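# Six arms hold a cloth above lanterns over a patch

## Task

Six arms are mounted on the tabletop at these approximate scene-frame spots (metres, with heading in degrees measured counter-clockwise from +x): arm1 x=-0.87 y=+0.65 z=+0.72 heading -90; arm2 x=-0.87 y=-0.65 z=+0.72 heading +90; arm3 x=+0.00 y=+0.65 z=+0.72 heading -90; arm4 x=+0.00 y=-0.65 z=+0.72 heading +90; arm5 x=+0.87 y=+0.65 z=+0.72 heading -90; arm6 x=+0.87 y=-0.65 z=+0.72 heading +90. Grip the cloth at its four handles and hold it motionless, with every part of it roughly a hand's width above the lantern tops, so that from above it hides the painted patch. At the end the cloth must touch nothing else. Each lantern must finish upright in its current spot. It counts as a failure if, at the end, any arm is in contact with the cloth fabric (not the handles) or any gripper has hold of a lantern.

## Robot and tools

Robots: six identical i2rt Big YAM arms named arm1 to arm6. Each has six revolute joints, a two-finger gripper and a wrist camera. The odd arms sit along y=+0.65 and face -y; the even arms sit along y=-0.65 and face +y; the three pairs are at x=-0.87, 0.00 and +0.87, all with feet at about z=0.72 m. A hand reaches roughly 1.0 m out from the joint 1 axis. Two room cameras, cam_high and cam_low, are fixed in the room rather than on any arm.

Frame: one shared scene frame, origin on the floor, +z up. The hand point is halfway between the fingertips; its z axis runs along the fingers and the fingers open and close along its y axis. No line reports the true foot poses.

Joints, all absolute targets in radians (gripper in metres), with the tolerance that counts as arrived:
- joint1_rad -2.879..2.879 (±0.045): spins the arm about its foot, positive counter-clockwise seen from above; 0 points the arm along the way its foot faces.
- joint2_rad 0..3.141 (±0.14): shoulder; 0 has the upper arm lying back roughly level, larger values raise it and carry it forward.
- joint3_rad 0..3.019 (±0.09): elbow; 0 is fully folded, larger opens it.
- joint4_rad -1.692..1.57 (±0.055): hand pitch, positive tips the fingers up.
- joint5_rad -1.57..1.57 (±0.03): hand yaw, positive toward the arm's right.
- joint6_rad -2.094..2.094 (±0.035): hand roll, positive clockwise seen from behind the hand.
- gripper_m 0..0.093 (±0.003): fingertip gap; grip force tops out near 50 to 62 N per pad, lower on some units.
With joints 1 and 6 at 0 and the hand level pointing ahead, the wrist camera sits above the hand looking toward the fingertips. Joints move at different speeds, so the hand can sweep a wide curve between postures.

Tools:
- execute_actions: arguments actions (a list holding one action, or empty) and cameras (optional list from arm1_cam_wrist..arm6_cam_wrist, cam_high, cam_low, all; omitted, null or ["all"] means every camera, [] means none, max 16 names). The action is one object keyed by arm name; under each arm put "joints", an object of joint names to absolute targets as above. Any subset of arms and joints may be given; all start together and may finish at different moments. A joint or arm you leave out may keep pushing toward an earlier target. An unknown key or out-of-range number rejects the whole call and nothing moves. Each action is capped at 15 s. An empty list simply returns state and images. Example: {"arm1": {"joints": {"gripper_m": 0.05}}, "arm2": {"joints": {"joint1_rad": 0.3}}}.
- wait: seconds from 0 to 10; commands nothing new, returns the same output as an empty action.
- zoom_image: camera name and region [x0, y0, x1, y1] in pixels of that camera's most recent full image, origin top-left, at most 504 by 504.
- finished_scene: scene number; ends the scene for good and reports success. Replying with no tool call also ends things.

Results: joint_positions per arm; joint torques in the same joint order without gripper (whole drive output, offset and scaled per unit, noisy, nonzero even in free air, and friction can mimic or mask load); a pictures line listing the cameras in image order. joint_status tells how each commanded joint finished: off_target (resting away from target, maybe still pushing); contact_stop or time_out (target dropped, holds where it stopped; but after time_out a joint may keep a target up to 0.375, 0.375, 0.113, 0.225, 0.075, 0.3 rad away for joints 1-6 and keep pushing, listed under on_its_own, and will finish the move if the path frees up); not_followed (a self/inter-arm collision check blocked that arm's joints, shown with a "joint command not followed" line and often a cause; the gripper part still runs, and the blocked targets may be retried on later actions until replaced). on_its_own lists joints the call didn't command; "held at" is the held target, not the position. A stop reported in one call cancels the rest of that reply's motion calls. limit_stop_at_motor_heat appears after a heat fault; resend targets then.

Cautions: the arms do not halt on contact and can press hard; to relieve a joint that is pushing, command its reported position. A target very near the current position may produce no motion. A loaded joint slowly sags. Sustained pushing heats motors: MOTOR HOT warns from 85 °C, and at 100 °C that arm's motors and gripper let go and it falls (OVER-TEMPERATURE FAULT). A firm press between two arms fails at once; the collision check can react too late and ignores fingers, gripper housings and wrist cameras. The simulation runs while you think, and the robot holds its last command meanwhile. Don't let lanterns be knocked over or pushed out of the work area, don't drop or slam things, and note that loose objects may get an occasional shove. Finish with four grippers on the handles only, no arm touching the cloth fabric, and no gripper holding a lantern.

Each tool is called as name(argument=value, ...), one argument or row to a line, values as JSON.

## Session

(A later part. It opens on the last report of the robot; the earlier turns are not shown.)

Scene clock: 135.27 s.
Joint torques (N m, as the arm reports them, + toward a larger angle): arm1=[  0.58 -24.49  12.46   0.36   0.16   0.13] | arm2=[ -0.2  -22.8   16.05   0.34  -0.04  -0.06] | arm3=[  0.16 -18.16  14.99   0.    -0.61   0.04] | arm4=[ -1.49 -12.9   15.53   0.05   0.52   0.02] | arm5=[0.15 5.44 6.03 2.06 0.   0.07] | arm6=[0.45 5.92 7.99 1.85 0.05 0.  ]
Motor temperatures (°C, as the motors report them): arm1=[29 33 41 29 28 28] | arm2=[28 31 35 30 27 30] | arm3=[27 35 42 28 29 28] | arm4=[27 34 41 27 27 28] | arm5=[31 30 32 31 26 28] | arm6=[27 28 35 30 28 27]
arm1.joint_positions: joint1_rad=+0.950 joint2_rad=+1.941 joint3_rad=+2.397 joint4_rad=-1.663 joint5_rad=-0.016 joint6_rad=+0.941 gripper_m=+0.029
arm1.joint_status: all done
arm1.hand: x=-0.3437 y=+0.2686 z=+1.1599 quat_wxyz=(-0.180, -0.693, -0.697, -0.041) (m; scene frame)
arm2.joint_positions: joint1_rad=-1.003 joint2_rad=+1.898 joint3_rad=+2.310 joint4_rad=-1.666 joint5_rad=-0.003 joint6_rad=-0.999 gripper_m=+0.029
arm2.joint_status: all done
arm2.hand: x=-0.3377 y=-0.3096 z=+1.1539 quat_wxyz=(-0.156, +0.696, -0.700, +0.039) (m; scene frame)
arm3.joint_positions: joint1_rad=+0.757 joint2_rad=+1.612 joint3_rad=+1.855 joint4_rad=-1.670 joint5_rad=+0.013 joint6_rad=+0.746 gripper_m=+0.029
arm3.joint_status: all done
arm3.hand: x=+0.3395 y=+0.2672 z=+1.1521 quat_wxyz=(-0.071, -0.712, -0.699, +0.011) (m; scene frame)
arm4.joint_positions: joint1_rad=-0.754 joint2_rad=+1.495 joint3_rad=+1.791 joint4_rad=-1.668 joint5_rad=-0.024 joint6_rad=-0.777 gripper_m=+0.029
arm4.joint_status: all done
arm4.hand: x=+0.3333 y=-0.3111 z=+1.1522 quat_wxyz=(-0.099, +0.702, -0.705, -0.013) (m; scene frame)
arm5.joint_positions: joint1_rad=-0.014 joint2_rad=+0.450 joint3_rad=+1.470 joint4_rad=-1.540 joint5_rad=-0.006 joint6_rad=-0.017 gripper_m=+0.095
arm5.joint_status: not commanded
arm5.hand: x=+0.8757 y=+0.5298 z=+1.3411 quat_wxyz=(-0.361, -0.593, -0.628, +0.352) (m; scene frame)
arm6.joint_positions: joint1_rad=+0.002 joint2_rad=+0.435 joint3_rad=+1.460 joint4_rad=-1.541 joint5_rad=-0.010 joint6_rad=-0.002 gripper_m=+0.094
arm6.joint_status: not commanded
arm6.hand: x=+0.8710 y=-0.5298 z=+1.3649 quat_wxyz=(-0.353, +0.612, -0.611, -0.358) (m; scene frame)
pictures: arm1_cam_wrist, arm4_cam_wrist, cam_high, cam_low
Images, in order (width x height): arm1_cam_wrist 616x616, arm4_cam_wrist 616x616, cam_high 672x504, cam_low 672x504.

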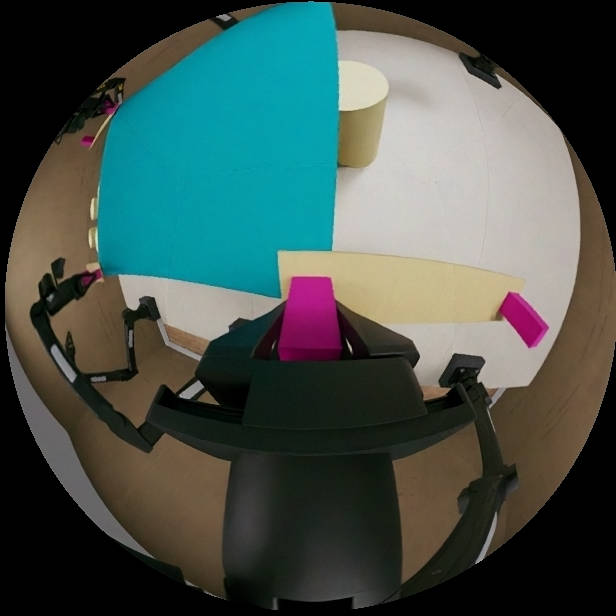

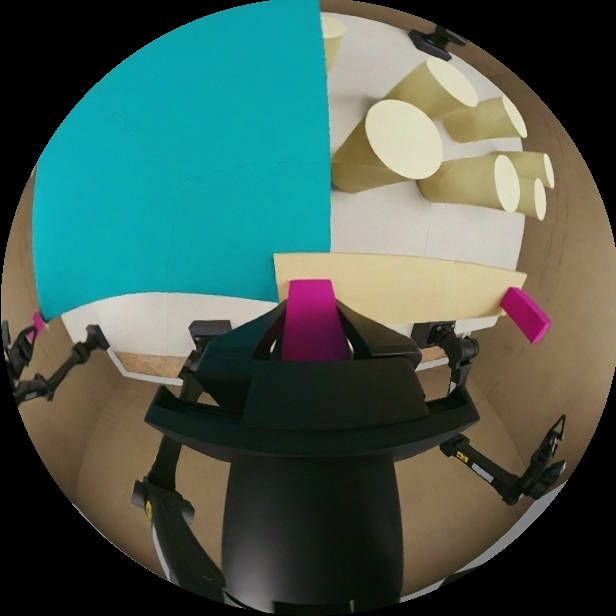

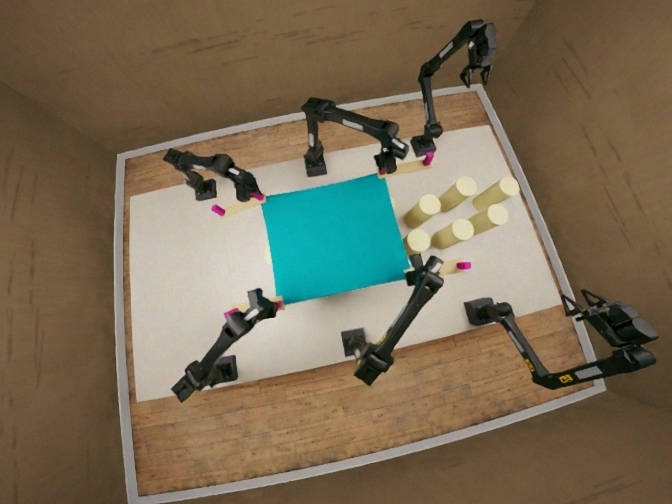

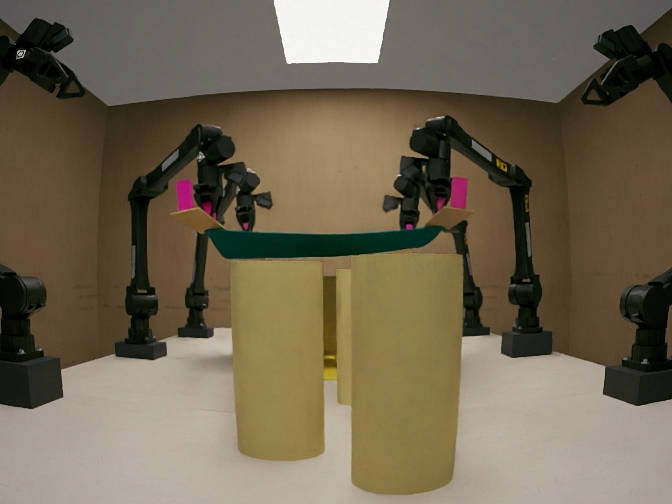

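execute_actions(
  actions=[
    {"arm1":{"joints":{"joint2_rad":1.885}},"arm2":{"joints":{"joint1_rad":-1.025,"joint2_rad":1.842}},"arm3":{"joints":{"joint1_rad":0.805,"joint3_rad":1.925}},"arm4":{"joints":{"joint1_rad":-0.805,"joint3_rad":1.878}}},
  ],
  cameras=["cam_low","cam_high","arm4_cam_wrist"],
)

zoom_image(
  camera="cam_low",
  region=[150, 180, 480, 320],
)

Scene clock: 142.53 s.
Joint torques (N m, as the arm reports them, + toward a larger angle): arm1=[  0.84 -26.23  12.51   0.32   0.19   0.1 ] | arm2=[ -0.82 -23.41  16.09   0.33  -0.04  -0.06] | arm3=[  2.89 -18.12  15.06   0.04  -0.7    0.03] | arm4=[ -3.55 -12.74  15.45   0.08   0.52   0.05] | arm5=[0.1  5.33 6.03 2.04 0.   0.07] | arm6=[0.49 6.01 8.09 1.78 0.07 0.  ]
Motor temperatures (°C, as the motors report them): arm1=[29 34 41 29 28 28] | arm2=[28 32 36 30 27 30] | arm3=[27 35 43 28 30 28] | arm4=[27 33 43 27 27 28] | arm5=[31 30 32 31 26 28] | arm6=[27 28 35 30 28 27]
arm1.joint_positions: joint1_rad=+0.950 joint2_rad=+1.941 joint3_rad=+2.397 joint4_rad=-1.663 joint5_rad=-0.016 joint6_rad=+0.941 gripper_m=+0.029
arm1.joint_status: all done
arm1.hand: x=-0.3437 y=+0.2686 z=+1.1599 quat_wxyz=(-0.180, -0.693, -0.697, -0.041) (m; scene frame)
arm2.joint_positions: joint1_rad=-1.013 joint2_rad=+1.889 joint3_rad=+2.310 joint4_rad=-1.666 joint5_rad=-0.003 joint6_rad=-1.000 gripper_m=+0.029
arm2.joint_status: all done
arm2.hand: x=-0.3365 y=-0.3161 z=+1.1596 quat_wxyz=(-0.161, +0.692, -0.703, +0.041) (m; scene frame)
arm3.joint_positions: joint1_rad=+0.764 joint2_rad=+1.612 joint3_rad=+1.874 joint4_rad=-1.670 joint5_rad=+0.015 joint6_rad=+0.747 gripper_m=+0.029
arm3.joint_status: all done
arm3.hand: x=+0.3438 y=+0.2672 z=+1.1598 quat_wxyz=(-0.080, -0.709, -0.701, +0.012) (m; scene frame)
arm4.joint_positions: joint1_rad=-0.770 joint2_rad=+1.495 joint3_rad=+1.820 joint4_rad=-1.668 joint5_rad=-0.025 joint6_rad=-0.778 gripper_m=+0.029
arm4.joint_status: all done
arm4.hand: x=+0.3411 y=-0.3138 z=+1.1641 quat_wxyz=(-0.113, +0.696, -0.709, -0.013) (m; scene frame)
arm5.joint_positions: joint1_rad=-0.014 joint2_rad=+0.450 joint3_rad=+1.470 joint4_rad=-1.540 joint5_rad=-0.006 joint6_rad=-0.017 gripper_m=+0.095
arm5.joint_status: not commanded
arm5.hand: x=+0.8757 y=+0.5298 z=+1.3411 quat_wxyz=(-0.361, -0.593, -0.628, +0.352) (m; scene frame)
arm6.joint_positions: joint1_rad=+0.002 joint2_rad=+0.435 joint3_rad=+1.460 joint4_rad=-1.541 joint5_rad=-0.010 joint6_rad=-0.002 gripper_m=+0.094
arm6.joint_status: not commanded
arm6.hand: x=+0.8710 y=-0.5298 z=+1.3649 quat_wxyz=(-0.353, +0.612, -0.611, -0.358) (m; scene frame)
pictures: arm4_cam_wrist, cam_high, cam_low
Images, in order (width x height): arm4_cam_wrist 616x616, cam_high 672x504, cam_low 672x504.

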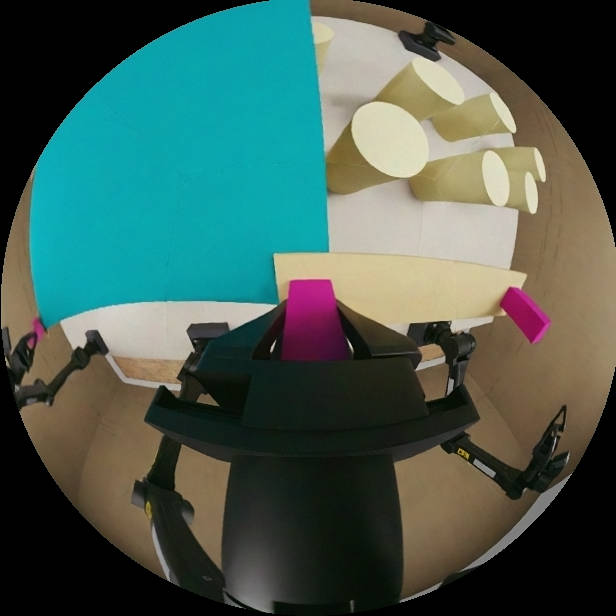

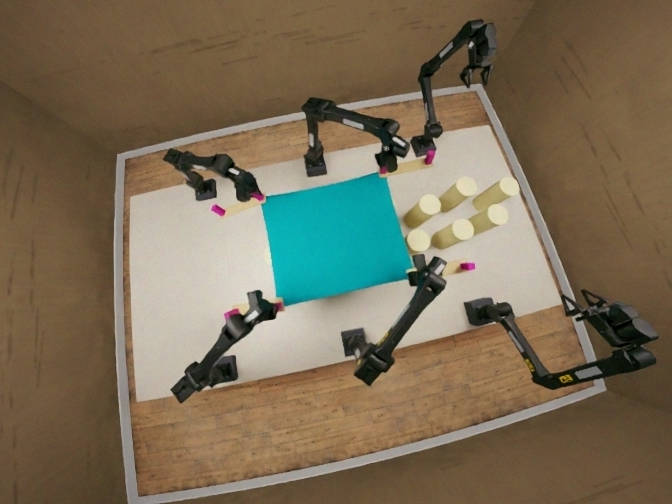

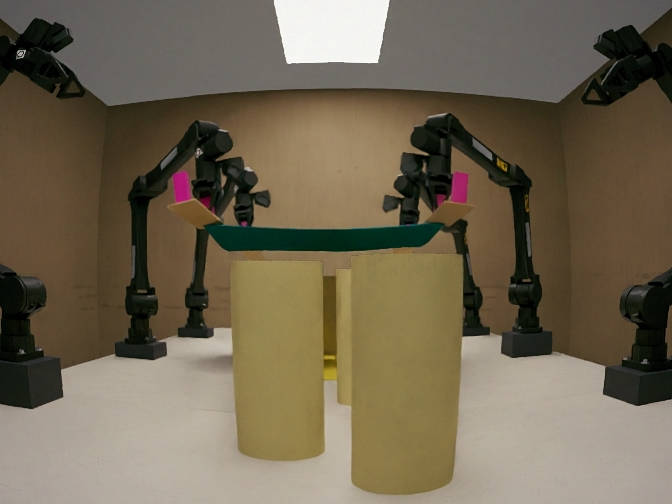

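Region (150, 180, 480, 320) of cam_low's 672x504 image, scaled by 1.527, with more detail than that image has; it fills the top 214 rows of this view, and the rest is white.

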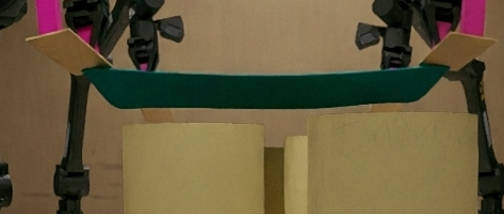

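The cloth now sits at the same height and tautness as in scene 1, which passed.

finished_scene(
  scene=2,
)

The scene is finished: the task was done.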